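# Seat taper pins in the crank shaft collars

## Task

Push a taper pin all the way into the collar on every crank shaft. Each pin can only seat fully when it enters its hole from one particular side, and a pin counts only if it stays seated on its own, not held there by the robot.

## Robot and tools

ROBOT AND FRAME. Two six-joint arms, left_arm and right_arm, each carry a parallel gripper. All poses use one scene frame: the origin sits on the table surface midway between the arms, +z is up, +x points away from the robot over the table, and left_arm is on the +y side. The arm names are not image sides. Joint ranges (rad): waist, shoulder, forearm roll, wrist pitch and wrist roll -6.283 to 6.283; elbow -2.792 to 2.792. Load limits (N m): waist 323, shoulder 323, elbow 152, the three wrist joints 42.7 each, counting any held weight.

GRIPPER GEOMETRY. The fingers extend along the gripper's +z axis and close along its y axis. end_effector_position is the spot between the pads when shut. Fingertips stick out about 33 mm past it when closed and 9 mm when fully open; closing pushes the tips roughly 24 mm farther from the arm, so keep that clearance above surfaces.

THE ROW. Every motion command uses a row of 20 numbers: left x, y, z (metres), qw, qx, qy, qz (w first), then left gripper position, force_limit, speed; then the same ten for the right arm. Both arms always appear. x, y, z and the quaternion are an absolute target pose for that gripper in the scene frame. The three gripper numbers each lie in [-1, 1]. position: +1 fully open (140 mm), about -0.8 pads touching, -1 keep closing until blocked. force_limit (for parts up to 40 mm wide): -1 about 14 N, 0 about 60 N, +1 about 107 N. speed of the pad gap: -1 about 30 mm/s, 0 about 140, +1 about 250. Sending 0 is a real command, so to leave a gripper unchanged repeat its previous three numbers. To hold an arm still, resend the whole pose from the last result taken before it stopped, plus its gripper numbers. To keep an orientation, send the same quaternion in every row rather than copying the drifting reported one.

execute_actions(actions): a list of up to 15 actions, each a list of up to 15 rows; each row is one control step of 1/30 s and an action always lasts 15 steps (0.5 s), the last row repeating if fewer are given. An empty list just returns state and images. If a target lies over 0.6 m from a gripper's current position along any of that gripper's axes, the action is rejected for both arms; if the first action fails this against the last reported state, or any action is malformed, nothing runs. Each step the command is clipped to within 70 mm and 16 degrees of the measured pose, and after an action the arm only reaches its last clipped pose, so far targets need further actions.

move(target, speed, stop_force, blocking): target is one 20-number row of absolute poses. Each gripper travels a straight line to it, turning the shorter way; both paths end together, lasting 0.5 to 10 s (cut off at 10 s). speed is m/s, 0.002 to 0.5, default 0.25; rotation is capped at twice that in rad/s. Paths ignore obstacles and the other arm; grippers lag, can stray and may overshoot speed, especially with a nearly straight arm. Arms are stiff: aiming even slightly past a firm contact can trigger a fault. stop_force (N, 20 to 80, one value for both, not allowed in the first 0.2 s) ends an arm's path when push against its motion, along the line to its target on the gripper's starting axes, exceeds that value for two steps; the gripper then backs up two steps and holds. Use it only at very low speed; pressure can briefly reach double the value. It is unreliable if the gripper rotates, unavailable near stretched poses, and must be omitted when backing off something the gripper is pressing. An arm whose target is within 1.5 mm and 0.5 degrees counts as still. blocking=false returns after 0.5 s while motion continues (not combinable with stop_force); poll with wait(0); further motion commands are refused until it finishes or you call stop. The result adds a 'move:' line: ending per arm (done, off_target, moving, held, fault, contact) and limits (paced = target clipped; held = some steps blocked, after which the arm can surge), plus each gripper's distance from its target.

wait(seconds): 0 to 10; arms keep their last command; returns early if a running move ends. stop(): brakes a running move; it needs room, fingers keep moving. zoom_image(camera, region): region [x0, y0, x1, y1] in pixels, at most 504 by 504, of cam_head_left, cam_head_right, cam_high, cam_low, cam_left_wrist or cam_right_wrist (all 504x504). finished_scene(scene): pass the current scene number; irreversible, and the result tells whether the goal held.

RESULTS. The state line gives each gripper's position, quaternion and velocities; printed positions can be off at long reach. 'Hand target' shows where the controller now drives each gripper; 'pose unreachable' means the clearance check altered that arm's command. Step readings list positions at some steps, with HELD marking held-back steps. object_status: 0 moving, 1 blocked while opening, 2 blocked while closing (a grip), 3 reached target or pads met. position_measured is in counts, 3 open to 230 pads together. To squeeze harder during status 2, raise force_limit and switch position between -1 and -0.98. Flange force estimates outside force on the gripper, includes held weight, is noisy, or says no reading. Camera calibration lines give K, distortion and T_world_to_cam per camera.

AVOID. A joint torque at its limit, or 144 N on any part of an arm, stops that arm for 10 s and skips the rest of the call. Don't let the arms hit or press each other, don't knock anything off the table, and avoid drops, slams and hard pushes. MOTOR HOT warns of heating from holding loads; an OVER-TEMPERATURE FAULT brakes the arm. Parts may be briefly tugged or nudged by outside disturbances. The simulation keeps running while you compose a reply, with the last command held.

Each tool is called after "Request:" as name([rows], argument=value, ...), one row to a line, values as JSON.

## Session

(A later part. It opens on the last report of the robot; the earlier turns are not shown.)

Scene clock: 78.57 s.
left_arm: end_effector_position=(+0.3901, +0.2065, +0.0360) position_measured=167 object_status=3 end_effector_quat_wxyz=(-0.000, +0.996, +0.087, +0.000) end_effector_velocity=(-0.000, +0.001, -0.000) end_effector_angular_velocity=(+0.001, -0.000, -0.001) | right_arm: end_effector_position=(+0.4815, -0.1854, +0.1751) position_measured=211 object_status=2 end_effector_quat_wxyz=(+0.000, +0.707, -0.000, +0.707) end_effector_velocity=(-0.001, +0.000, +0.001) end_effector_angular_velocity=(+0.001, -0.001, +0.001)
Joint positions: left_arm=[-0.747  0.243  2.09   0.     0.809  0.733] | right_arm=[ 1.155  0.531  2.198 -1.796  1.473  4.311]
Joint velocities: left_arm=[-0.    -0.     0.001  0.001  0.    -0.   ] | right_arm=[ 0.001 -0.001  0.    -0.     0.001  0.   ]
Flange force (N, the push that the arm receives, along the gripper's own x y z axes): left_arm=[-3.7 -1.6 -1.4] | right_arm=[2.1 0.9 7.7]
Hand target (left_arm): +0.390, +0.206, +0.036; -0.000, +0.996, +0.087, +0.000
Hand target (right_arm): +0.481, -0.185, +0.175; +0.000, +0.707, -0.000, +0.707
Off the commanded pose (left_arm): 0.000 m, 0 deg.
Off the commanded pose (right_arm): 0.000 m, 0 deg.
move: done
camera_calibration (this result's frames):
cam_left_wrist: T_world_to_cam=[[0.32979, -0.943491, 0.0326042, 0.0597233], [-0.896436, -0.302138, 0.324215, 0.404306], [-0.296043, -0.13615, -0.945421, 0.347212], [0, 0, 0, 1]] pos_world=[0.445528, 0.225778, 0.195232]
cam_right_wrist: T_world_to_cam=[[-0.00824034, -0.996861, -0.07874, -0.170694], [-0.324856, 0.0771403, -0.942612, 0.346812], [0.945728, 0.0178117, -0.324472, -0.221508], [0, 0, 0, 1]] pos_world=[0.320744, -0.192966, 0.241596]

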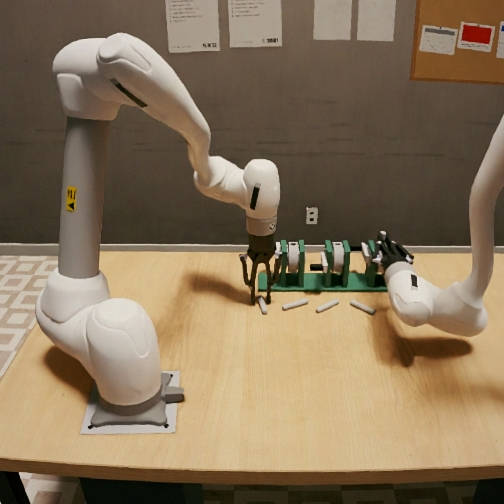

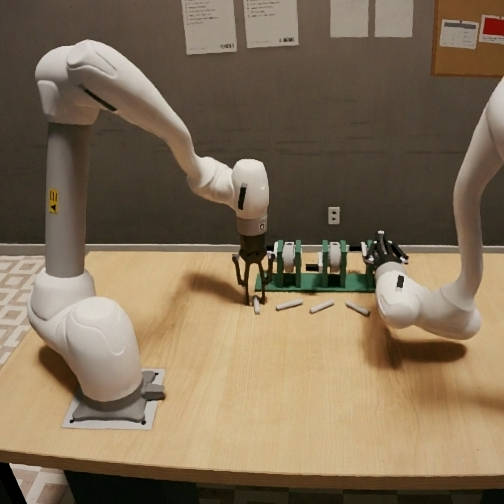

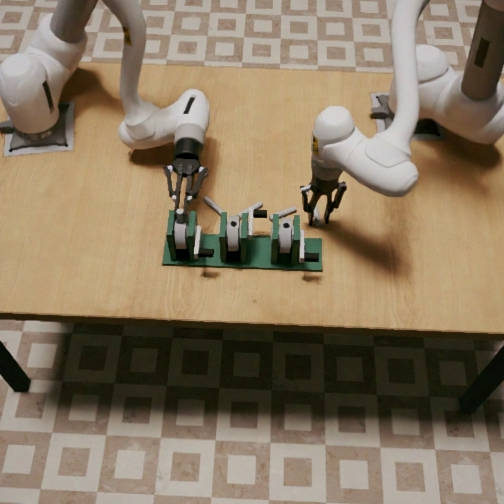

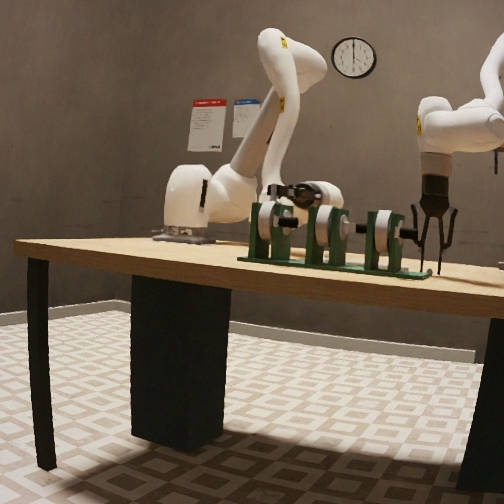

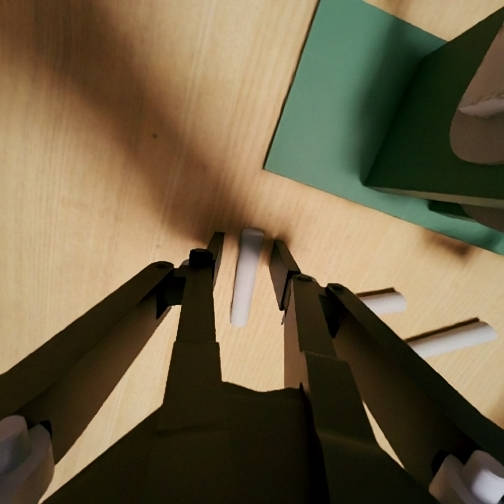

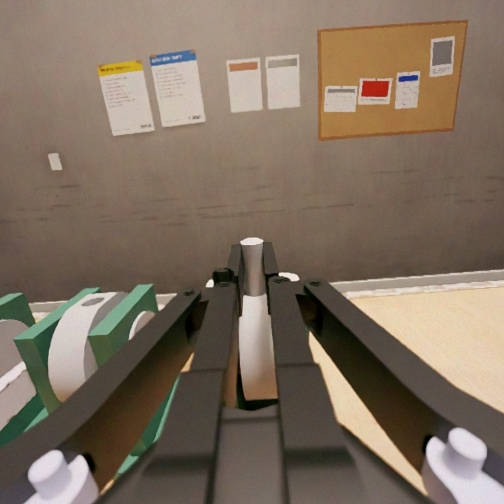

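Request:
move(target=[0.39,0.206,0.0355,0,0.9962,0.087,0,-1,0.5,-0.5,0.4818,-0.1853,0.172,0,0.7071,0,0.7071,-1,0.5,-0.5], speed=0.012)

Request:
move(target=[0.39,0.206,0.2,0,0.9962,0.087,0,-1,0.5,-0.5,0.4818,-0.1853,0.172,0,0.7071,0,0.7071,-0.35,0.5,-0.5])

Request:
move(target=[0.48,0.33,0.3,0,0.7071,0,0.7071,-1,0.5,-0.5,0.509,-0.1855,0.27,0,1,0,0,-0.35,0.5,-0.5], speed=0.3)

Scene clock: 80.27 s.
left_arm: end_effector_position=(+0.3901, +0.2060, +0.0356) position_measured=211 object_status=2 end_effector_quat_wxyz=(+0.000, +0.996, +0.087, +0.000) end_effector_velocity=(+0.000, -0.000, -0.000) end_effector_angular_velocity=(-0.000, +0.000, +0.001) | right_arm: end_effector_position=(+0.4818, -0.1853, +0.1720) position_measured=211 object_status=2 end_effector_quat_wxyz=(+0.000, +0.707, +0.000, +0.707) end_effector_velocity=(-0.000, +0.000, -0.000) end_effector_angular_velocity=(-0.001, -0.000, +0.001)
Joint positions: left_arm=[-0.748  0.243  2.09   0.     0.808  0.733] | right_arm=[ 1.154  0.536  2.198 -1.797  1.474  4.317]
Joint velocities: left_arm=[ 0.     0.001 -0.001 -0.001 -0.     0.   ] | right_arm=[ 0.001  0.001  0.    -0.     0.     0.   ]
Flange force (N, the push that the arm receives, along the gripper's own x y z axes): left_arm=[-4.2 -22.6 -58.9] | right_arm=[-1.4 0.2 4.1]
Hand target (left_arm): +0.390, +0.206, +0.036; -0.000, +0.996, +0.087, -0.000
Hand target (right_arm): +0.482, -0.185, +0.172; +0.000, +0.707, -0.000, +0.707
Off the commanded pose (left_arm): 0.000 m, 0 deg.
Off the commanded pose (right_arm): 0.000 m, 0 deg.
move: done
camera_calibration (this result's frames):
cam_left_wrist: T_world_to_cam=[[0.329734, -0.943505, 0.0327689, 0.0592704], [-0.896476, -0.302039, 0.324197, 0.404286], [-0.295984, -0.136275, -0.945422, 0.346768], [0, 0, 0, 1]] pos_world=[0.445527, 0.225288, 0.194831]
cam_right_wrist: T_world_to_cam=[[-0.00808671, -0.996861, -0.0787512, -0.170946], [-0.324936, 0.0770996, -0.942588, 0.34402], [0.945701, 0.0179667, -0.32454, -0.222741], [0, 0, 0, 1]] pos_world=[0.321049, -0.192931, 0.238518]

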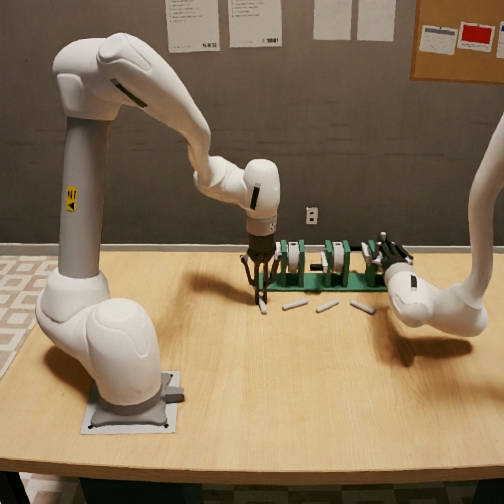

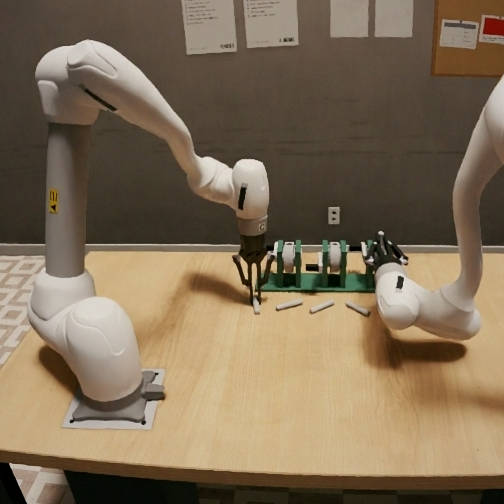

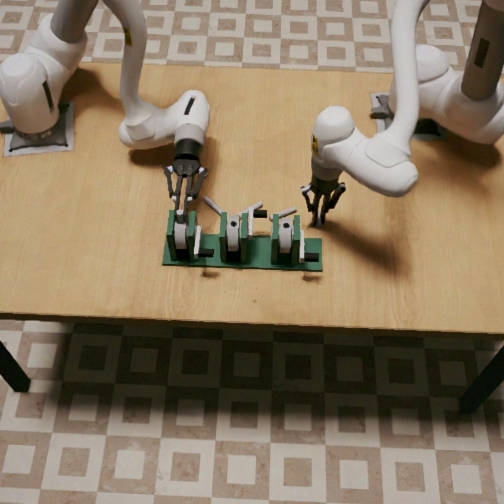

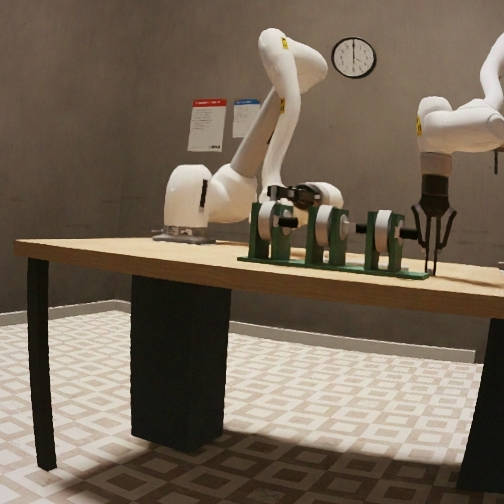

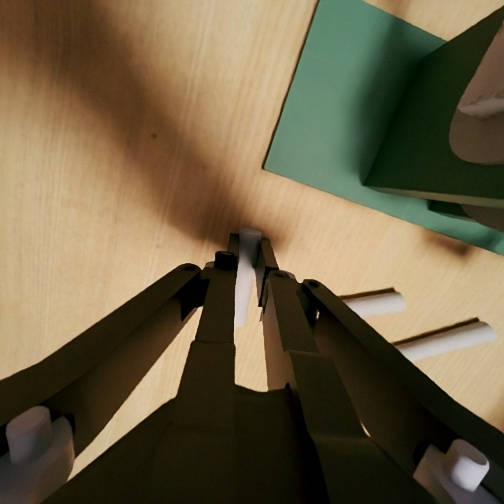

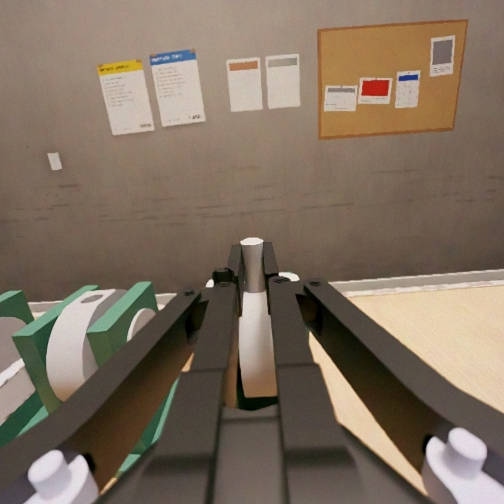

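Scene clock: 81.30 s.
left_arm: end_effector_position=(+0.3898, +0.2061, +0.2000) position_measured=211 object_status=2 end_effector_quat_wxyz=(+0.000, +0.996, +0.087, -0.000) end_effector_velocity=(+0.000, -0.000, +0.001) end_effector_angular_velocity=(-0.001, -0.001, +0.001) | right_arm: end_effector_position=(+0.4818, -0.1853, +0.1720) position_measured=173 object_status=3 end_effector_quat_wxyz=(+0.000, +0.707, +0.000, +0.707) end_effector_velocity=(-0.000, -0.000, +0.001) end_effector_angular_velocity=(+0.001, -0.002, -0.001)
Joint positions: left_arm=[-0.748  0.077  1.934 -0.     1.131  0.733] | right_arm=[ 1.154  0.537  2.198 -1.797  1.474  4.317]
Joint velocities: left_arm=[-0.    -0.001 -0.    -0.001 -0.    -0.001] | right_arm=[ 0.    -0.001  0.     0.     0.002  0.   ]
Flange force (N, the push that the arm receives, along the gripper's own x y z axes): left_arm=[-3.0 0.5 1.0] | right_arm=[-1.7 1.0 0.4]
Hand target (left_arm): +0.390, +0.206, +0.200; +0.000, +0.996, +0.087, -0.000
Hand target (right_arm): +0.482, -0.185, +0.172; -0.000, +0.707, +0.000, +0.707
Off the commanded pose (left_arm): 0.000 m, 0 deg.
Off the commanded pose (right_arm): 0.000 m, 0 deg.
move: done
camera_calibration (this result's frames):
cam_left_wrist: T_world_to_cam=[[0.329467, -0.943603, 0.0326379, 0.0542203], [-0.89644, -0.301774, 0.324542, 0.35067], [-0.29639, -0.136184, -0.945308, 0.502209], [0, 0, 0, 1]] pos_world=[0.445341, 0.225379, 0.359165]
cam_right_wrist: T_world_to_cam=[[-0.00807732, -0.996865, -0.078711, -0.170977], [-0.324945, 0.0770583, -0.942588, 0.343999], [0.945698, 0.0179631, -0.324549, -0.22274], [0, 0, 0, 1]] pos_world=[0.321045, -0.192948, 0.238502]

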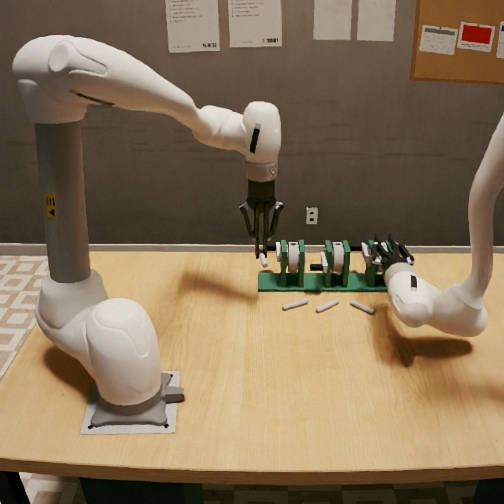

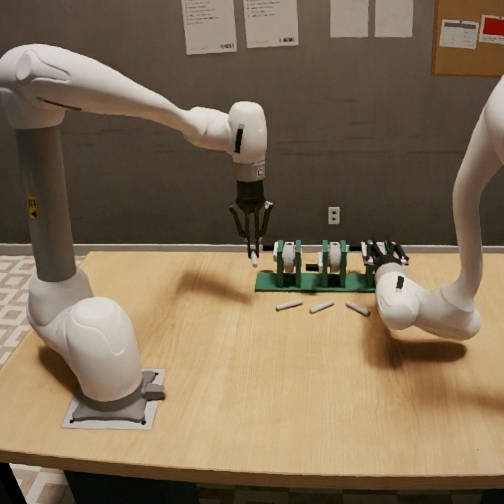

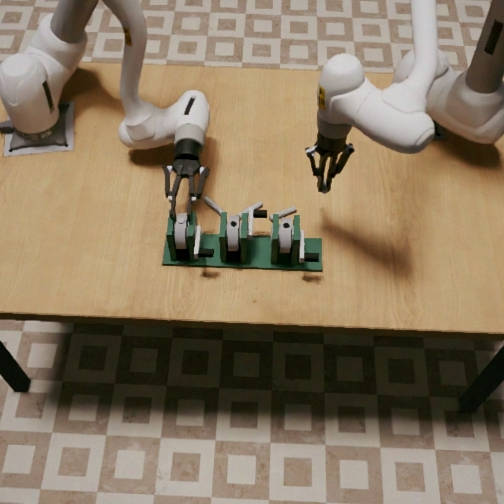

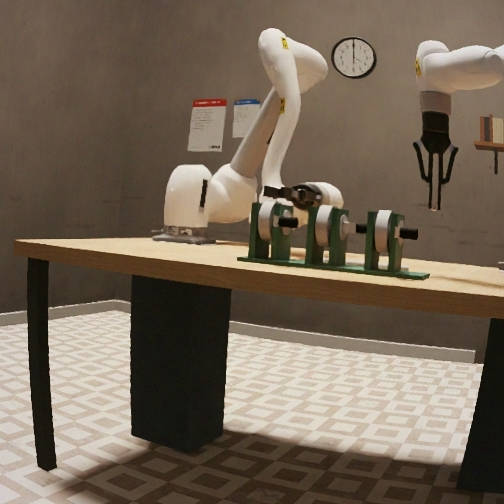

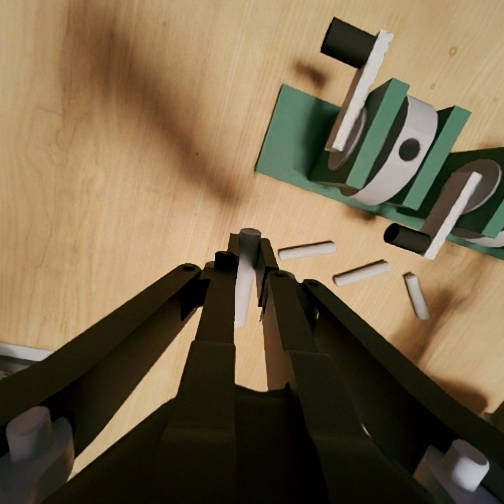

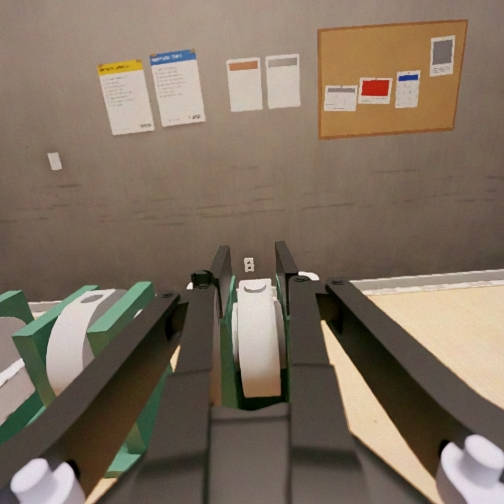

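Scene clock: 84.33 s.
left_arm: end_effector_position=(+0.4799, +0.3307, +0.2995) position_measured=211 object_status=2 end_effector_quat_wxyz=(+0.000, +0.708, -0.000, +0.706) end_effector_velocity=(-0.000, +0.000, -0.001) end_effector_angular_velocity=(+0.002, -0.000, -0.001) | right_arm: end_effector_position=(+0.5086, -0.1843, +0.2703) position_measured=173 object_status=3 end_effector_quat_wxyz=(-0.001, +1.000, +0.000, +0.001) end_effector_velocity=(+0.000, +0.000, +0.001) end_effector_angular_velocity=(+0.001, -0.001, +0.000)
Joint positions: left_arm=[-0.926 -0.025  2.601  2.217  1.204 -1.129] | right_arm=[0.64  0.261 1.579 0.001 1.299 2.381]
Joint velocities: left_arm=[ 0.001  0.001  0.002  0.002  0.001 -0.001] | right_arm=[-0.    -0.001 -0.     0.    -0.001 -0.   ]
Flange force (N, the push that the arm receives, along the gripper's own x y z axes): left_arm=[-4.9 3.5 -3.4] | right_arm=[-2.3 -2.0 0.1]
Hand target (left_arm): +0.480, +0.331, +0.299; +0.000, +0.708, -0.000, +0.706
Hand target (right_arm): +0.509, -0.184, +0.270; -0.001, +1.000, +0.000, +0.001
Off the commanded pose (left_arm): 0.001 m, 0 deg.
Off the commanded pose (right_arm): 0.001 m, 0 deg.
move: done
camera_calibration (this result's frames):
cam_left_wrist: T_world_to_cam=[[-0.0332829, -0.98635, 0.161265, 0.288572], [-0.326346, -0.141784, -0.934556, 0.487327], [0.944664, -0.0837329, -0.317173, -0.161074], [0, 0, 0, 1]] pos_world=[0.320802, 0.340241, 0.35781]
cam_right_wrist: T_world_to_cam=[[-0.0780084, -0.996937, 0.00567143, -0.149254], [-0.943025, 0.0756332, 0.324011, 0.41702], [-0.323448, 0.0199273, -0.946036, 0.59763], [0, 0, 0, 1]] pos_world=[0.574919, -0.192247, 0.431107]

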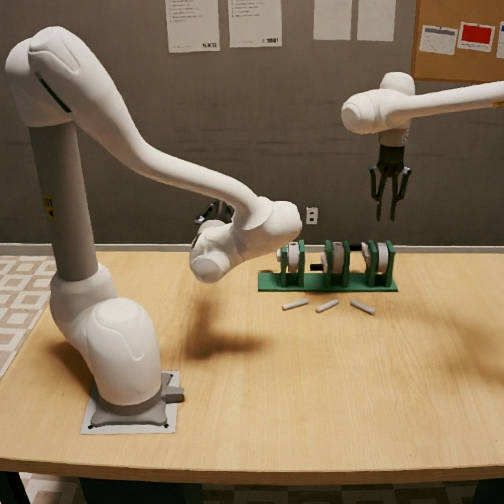

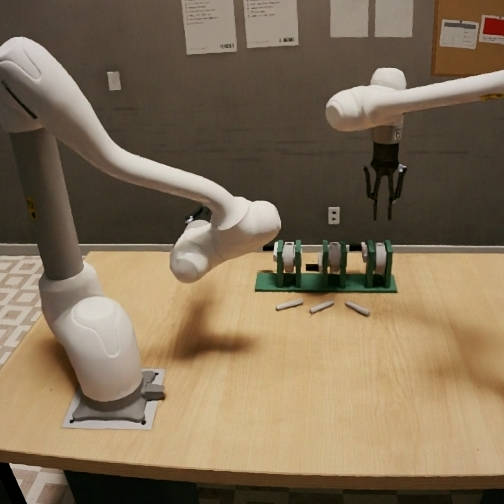

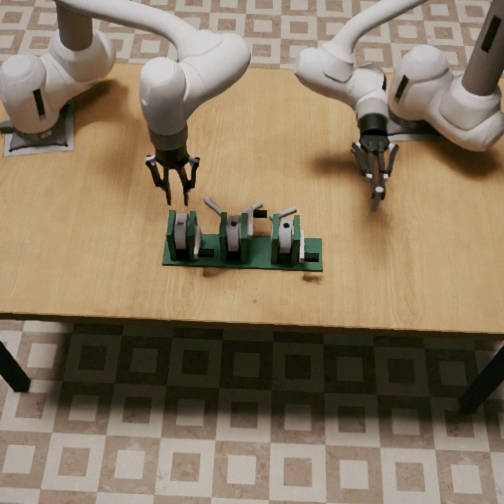

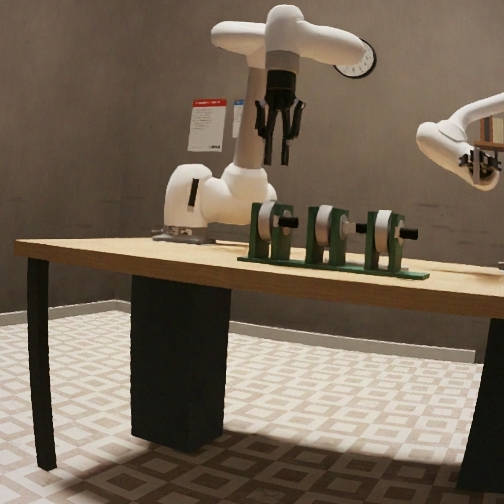

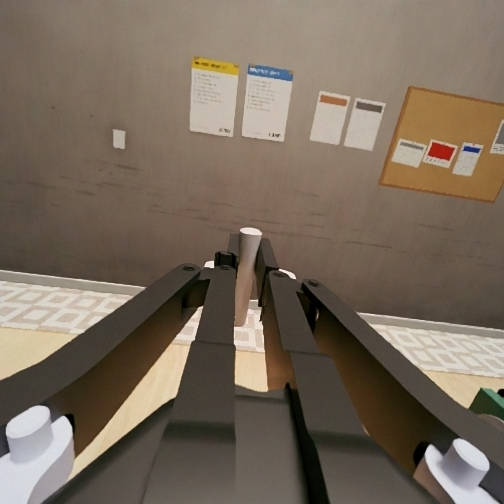

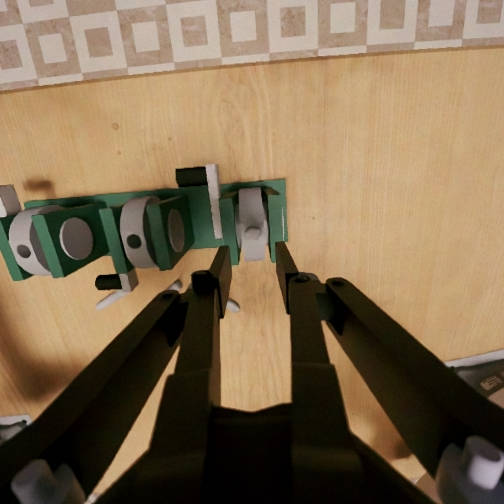

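Request:
move(target=[0.484,0.102,0.235,0,0.7071,0,0.7071,-1,0.5,-0.5,0.5,-0.5,0.27,0,0.394,-0.919,0,-0.35,0.5,-0.5], speed=0.45)

Request:
zoom_image(camera="cam_left_wrist", region=[200,290,280,370])

Request:
zoom_image(camera="cam_high", region=[262,190,312,240])

Request:
zoom_image(camera="cam_low", region=[355,160,425,230])

Scene clock: 88.37 s.
left_arm: end_effector_position=(+0.4838, +0.1020, +0.2350) position_measured=211 object_status=2 end_effector_quat_wxyz=(-0.000, +0.707, +0.000, +0.707) end_effector_velocity=(+0.000, -0.001, +0.001) end_effector_angular_velocity=(+0.001, -0.002, -0.002) | right_arm: end_effector_position=(+0.5005, -0.4998, +0.2699) position_measured=173 object_status=3 end_effector_quat_wxyz=(+0.000, -0.394, +0.919, +0.000) end_effector_velocity=(-0.001, +0.000, -0.000) end_effector_angular_velocity=(-0.001, +0.001, +0.000)
Joint positions: left_arm=[-1.246  0.357  2.313  1.939  1.389 -1.134] | right_arm=[ 0.208 -0.059  1.936  0.     1.263  4.281]
Joint velocities: left_arm=[-0.     0.001 -0.001  0.002  0.     0.001] | right_arm=[ 0.001 -0.     0.    -0.     0.001  0.001]
Flange force (N, the push that the arm receives, along the gripper's own x y z axes): left_arm=[-1.7 0.1 -1.3] | right_arm=[0.2 2.6 0.4]
Hand target (left_arm): +0.484, +0.102, +0.235; -0.000, +0.707, +0.000, +0.707
Hand target (right_arm): +0.501, -0.500, +0.270; +0.000, -0.394, +0.919, -0.000
Off the commanded pose (left_arm): 0.000 m, 0 deg.
Off the commanded pose (right_arm): 0.001 m, 0 deg.
move: done
camera_calibration (this result's frames):
cam_left_wrist: T_world_to_cam=[[-0.0325205, -0.986384, 0.16121, 0.0731424], [-0.324596, -0.142129, -0.935113, 0.395249], [0.945294, -0.0827383, -0.315554, -0.205186], [0, 0, 0, 1]] pos_world=[0.324636, 0.111346, 0.293064]
cam_right_wrist: T_world_to_cam=[[-0.667759, 0.744336, 0.00786645, 0.70047], [0.705523, 0.629499, 0.325528, -0.115344], [0.23735, 0.222924, -0.9455, 0.421586], [0, 0, 0, 1]] pos_world=[0.449059, -0.542758, 0.430647]

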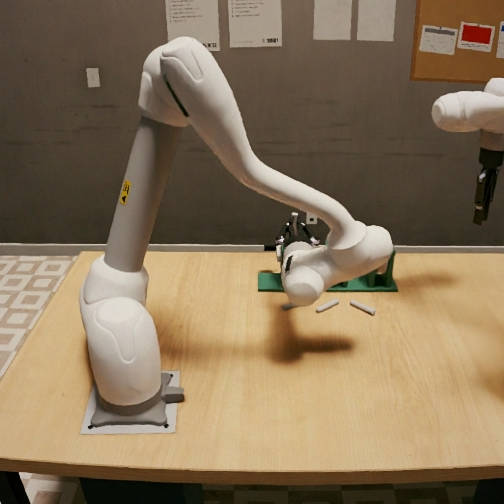

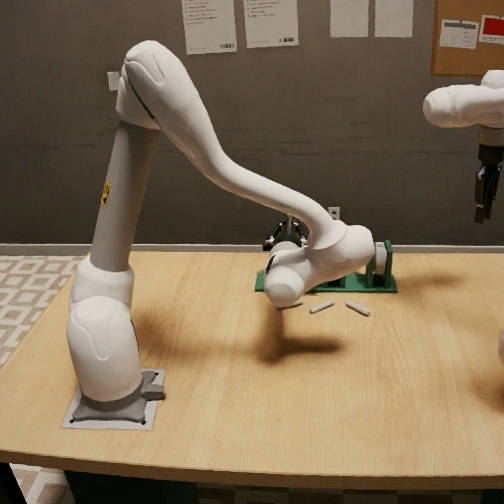

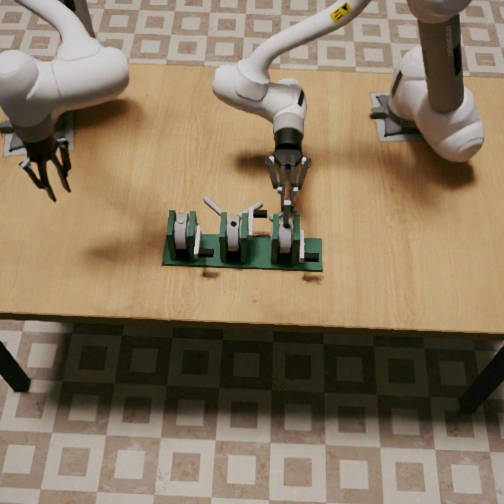

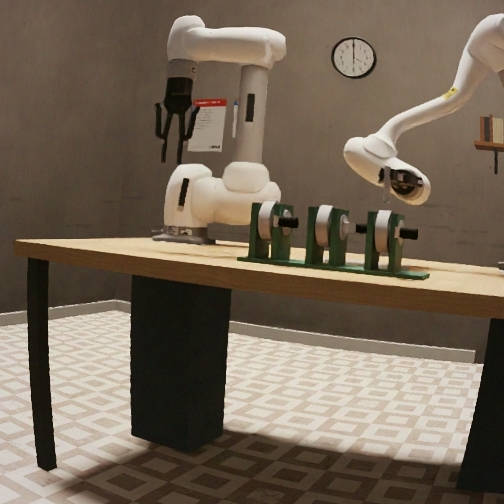

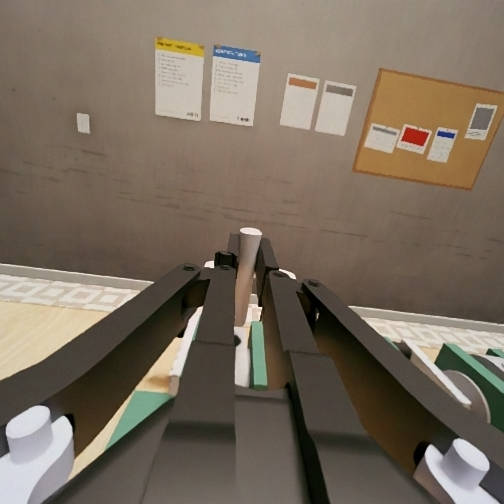

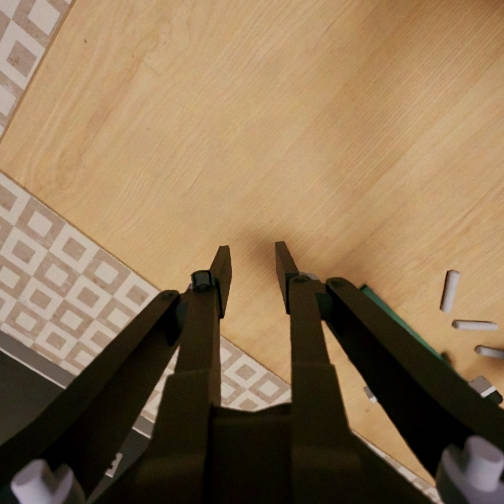

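Region (200, 290, 280, 370) of cam_left_wrist's 504x504 image, scaled by 6.300, with more detail than that image has.

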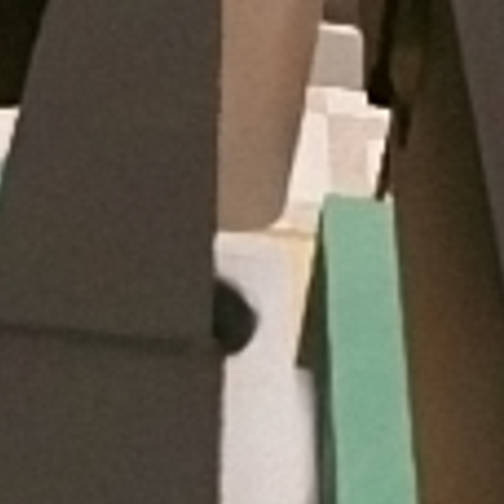

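Region (262, 190, 312, 240) of cam_high's 504x504 image, scaled by 10.080, with more detail than that image has.

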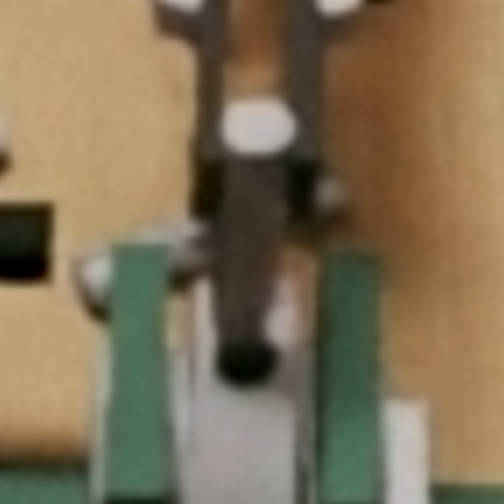

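Region (355, 160, 425, 230) of cam_low's 504x504 image, scaled by 7.200, with more detail than that image has.

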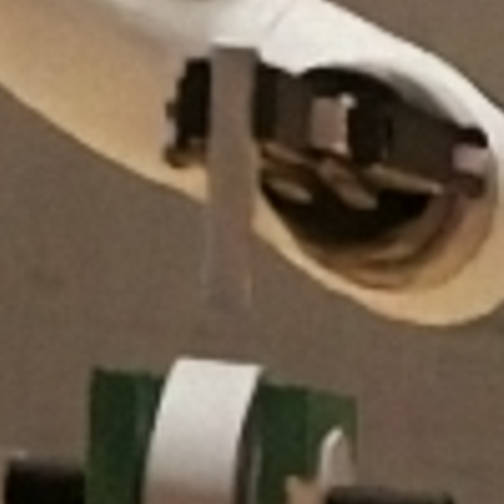

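Request:
move(target=[0.482,0.1037,0.221,0,0.7071,0,0.7071,-1,0.5,-0.5,0.5,-0.5,0.27,0,0.394,-0.919,0,-0.35,0.5,-0.5], speed=0.05)

Request:
zoom_image(camera="cam_left_wrist", region=[200,290,280,370])

Request:
move(target=[0.482,0.1037,0.172,0,0.7071,0,0.7071,-1,0.5,-0.5,0.5,-0.5,0.27,0,0.394,-0.919,0,-0.35,0.5,-0.5], speed=0.012, stop_force=20)

Scene clock: 89.87 s.
left_arm: end_effector_position=(+0.4820, +0.1037, +0.2210) position_measured=211 object_status=2 end_effector_quat_wxyz=(-0.000, +0.707, +0.000, +0.707) end_effector_velocity=(-0.000, -0.000, +0.000) end_effector_angular_velocity=(-0.001, +0.000, -0.000) | right_arm: end_effector_position=(+0.5000, -0.5000, +0.2700) position_measured=173 object_status=3 end_effector_quat_wxyz=(+0.000, -0.394, +0.919, +0.000) end_effector_velocity=(-0.001, -0.000, +0.000) end_effector_angular_velocity=(-0.000, +0.001, +0.001)
Joint positions: left_arm=[-1.248  0.383  2.322  1.943  1.403 -1.166] | right_arm=[ 0.208 -0.059  1.937  0.     1.264  4.281]
Joint velocities: left_arm=[-0.    -0.001  0.     0.    -0.    -0.001] | right_arm=[ 0.    -0.001  0.    -0.     0.002 -0.   ]
Flange force (N, the push that the arm receives, along the gripper's own x y z axes): left_arm=[2.6 -2.6 -2.1] | right_arm=[0.9 3.4 0.3]
Hand target (left_arm): +0.482, +0.104, +0.221; -0.000, +0.707, +0.000, +0.707
Hand target (right_arm): +0.500, -0.500, +0.270; -0.000, -0.394, +0.919, +0.000
Off the commanded pose (left_arm): 0.000 m, 0 deg.
Off the commanded pose (right_arm): 0.000 m, 0 deg.
move: done
camera_calibration (this result's frames):
cam_left_wrist: T_world_to_cam=[[-0.0325854, -0.98638, 0.161223, 0.0770794], [-0.324281, -0.142148, -0.93522, 0.381683], [0.945399, -0.082756, -0.315232, -0.207855], [0, 0, 0, 1]] pos_world=[0.32279, 0.113084, 0.279008]
cam_right_wrist: T_world_to_cam=[[-0.667697, 0.744389, 0.0080759, 0.700231], [0.705768, 0.629529, 0.324939, -0.114794], [0.236797, 0.22266, -0.945701, 0.422017], [0, 0, 0, 1]] pos_world=[0.448628, -0.542945, 0.430748]

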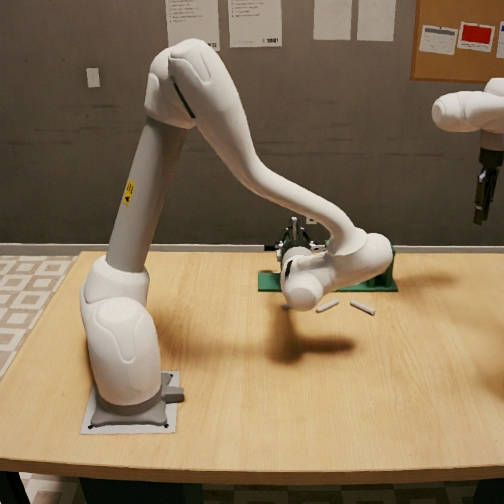

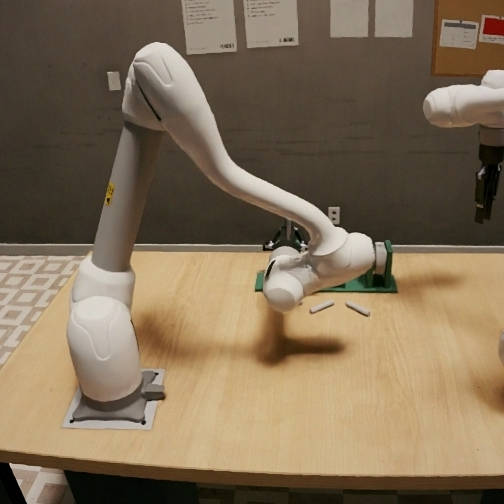

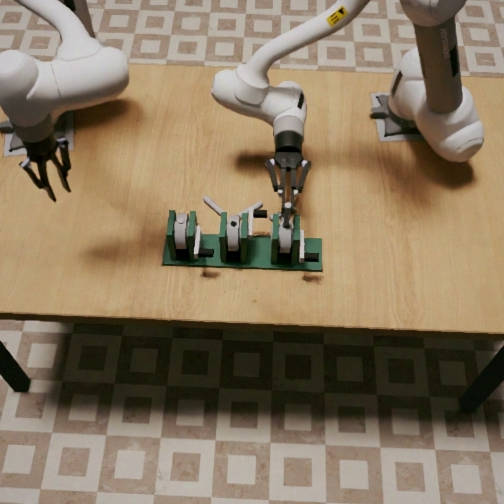

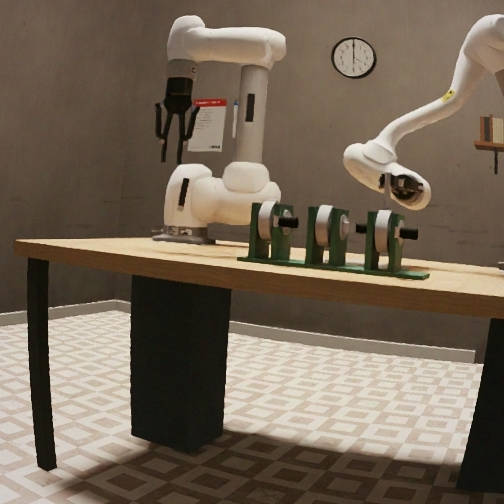

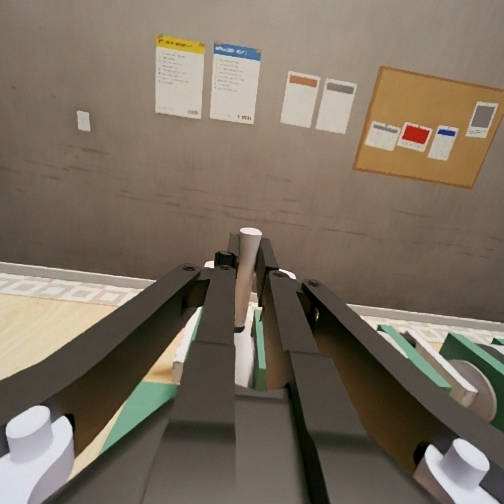

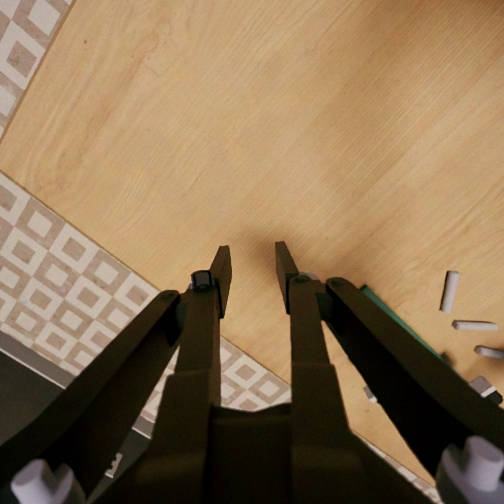

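Region (200, 290, 280, 370) of cam_left_wrist's 504x504 image, scaled by 6.300, with more detail than that image has.

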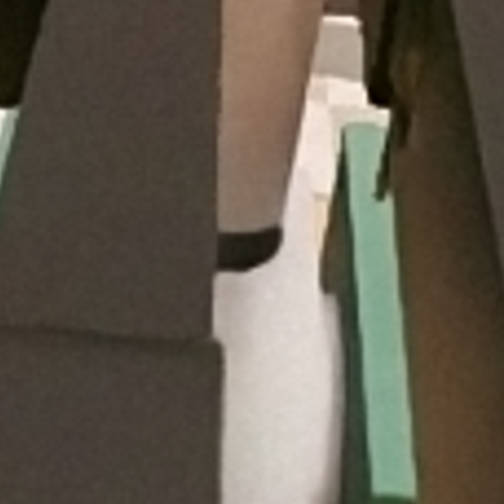

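Scene clock: 94.17 s.
left_arm: end_effector_position=(+0.4820, +0.1037, +0.1720) position_measured=211 object_status=2 end_effector_quat_wxyz=(-0.000, +0.707, +0.000, +0.707) end_effector_velocity=(+0.000, -0.000, +0.001) end_effector_angular_velocity=(-0.000, -0.002, +0.000) | right_arm: end_effector_position=(+0.5000, -0.5000, +0.2700) position_measured=173 object_status=3 end_effector_quat_wxyz=(-0.000, -0.394, +0.919, -0.000) end_effector_velocity=(-0.000, -0.000, -0.001) end_effector_angular_velocity=(-0.001, +0.002, -0.000)
Joint positions: left_arm=[-1.248  0.484  2.331  1.958  1.443 -1.269] | right_arm=[ 0.208 -0.059  1.937 -0.     1.264  4.281]
Joint velocities: left_arm=[-0.     0.    -0.     0.     0.002 -0.   ] | right_arm=[-0.     0.001  0.     0.     0.001 -0.   ]
Flange force (N, the push that the arm receives, along the gripper's own x y z axes): left_arm=[8.6 -13.5 7.3] | right_arm=[-1.9 3.1 0.6]
Hand target (left_arm): +0.482, +0.104, +0.172; -0.000, +0.707, +0.000, +0.707
Hand target (right_arm): +0.500, -0.500, +0.270; -0.000, -0.394, +0.919, +0.000
Off the commanded pose (left_arm): 0.000 m, 0 deg.
Off the commanded pose (right_arm): 0.000 m, 0 deg.
move: done
camera_calibration (this result's frames):
cam_left_wrist: T_world_to_cam=[[-0.0324714, -0.986393, 0.161169, 0.0849557], [-0.32422, -0.142138, -0.935242, 0.335829], [0.945424, -0.0826227, -0.315193, -0.223343], [0, 0, 0, 1]] pos_world=[0.322795, 0.113081, 0.229993]
cam_right_wrist: T_world_to_cam=[[-0.667739, 0.744352, 0.00807595, 0.700205], [0.705733, 0.629569, 0.324938, -0.114763], [0.236784, 0.222673, -0.945701, 0.422027], [0, 0, 0, 1]] pos_world=[0.448617, -0.542922, 0.430748]

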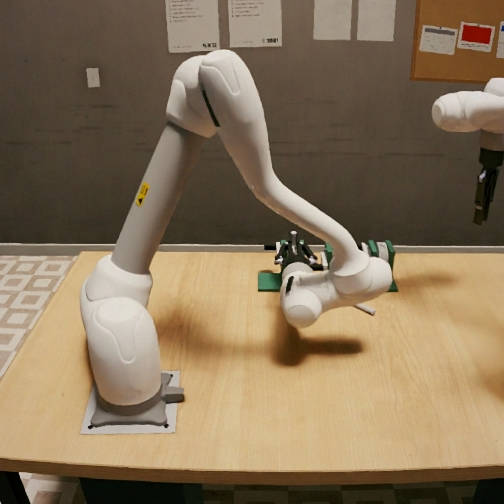

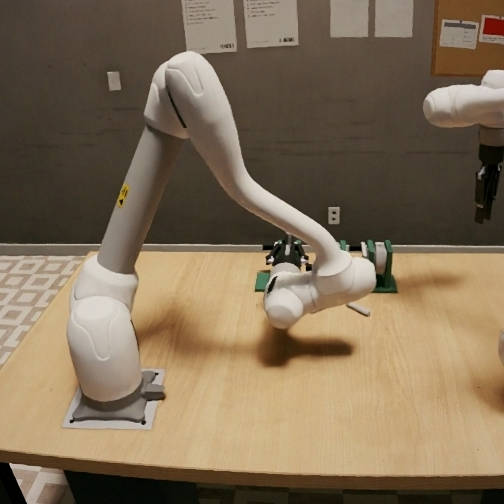

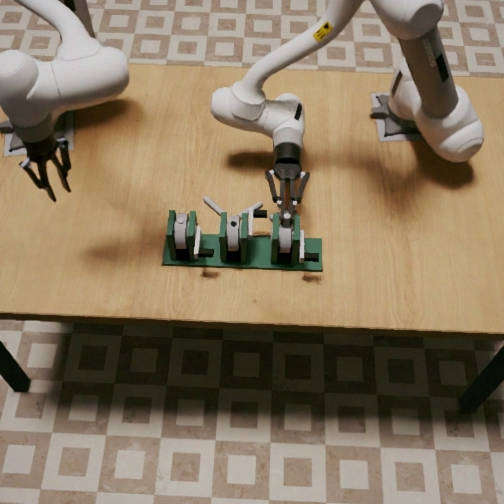

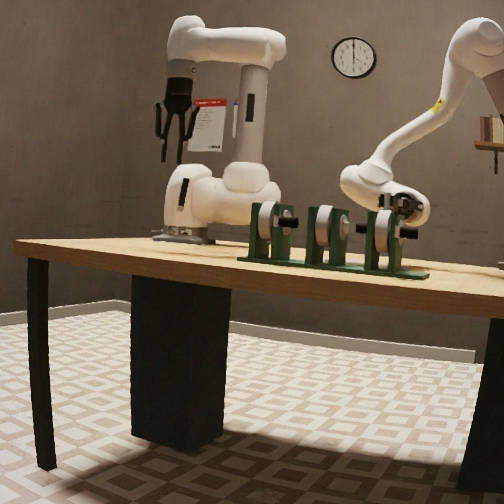

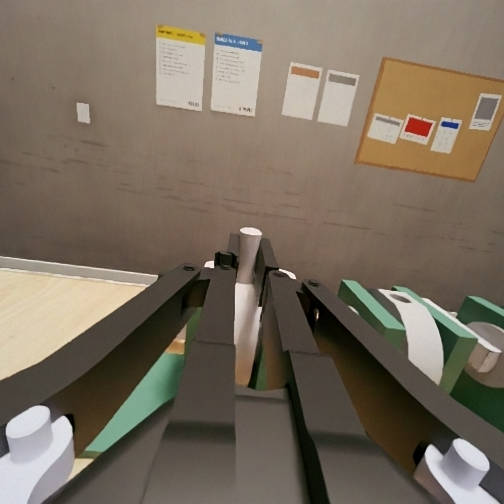

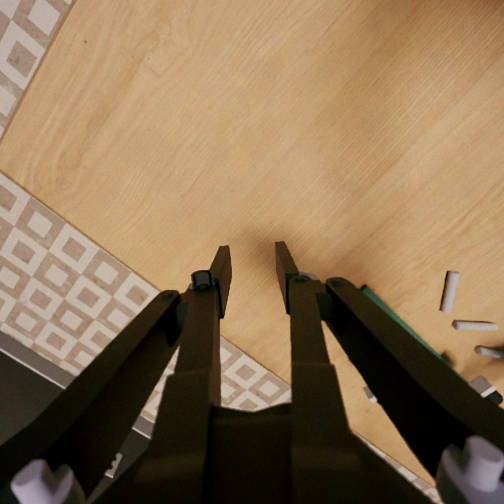

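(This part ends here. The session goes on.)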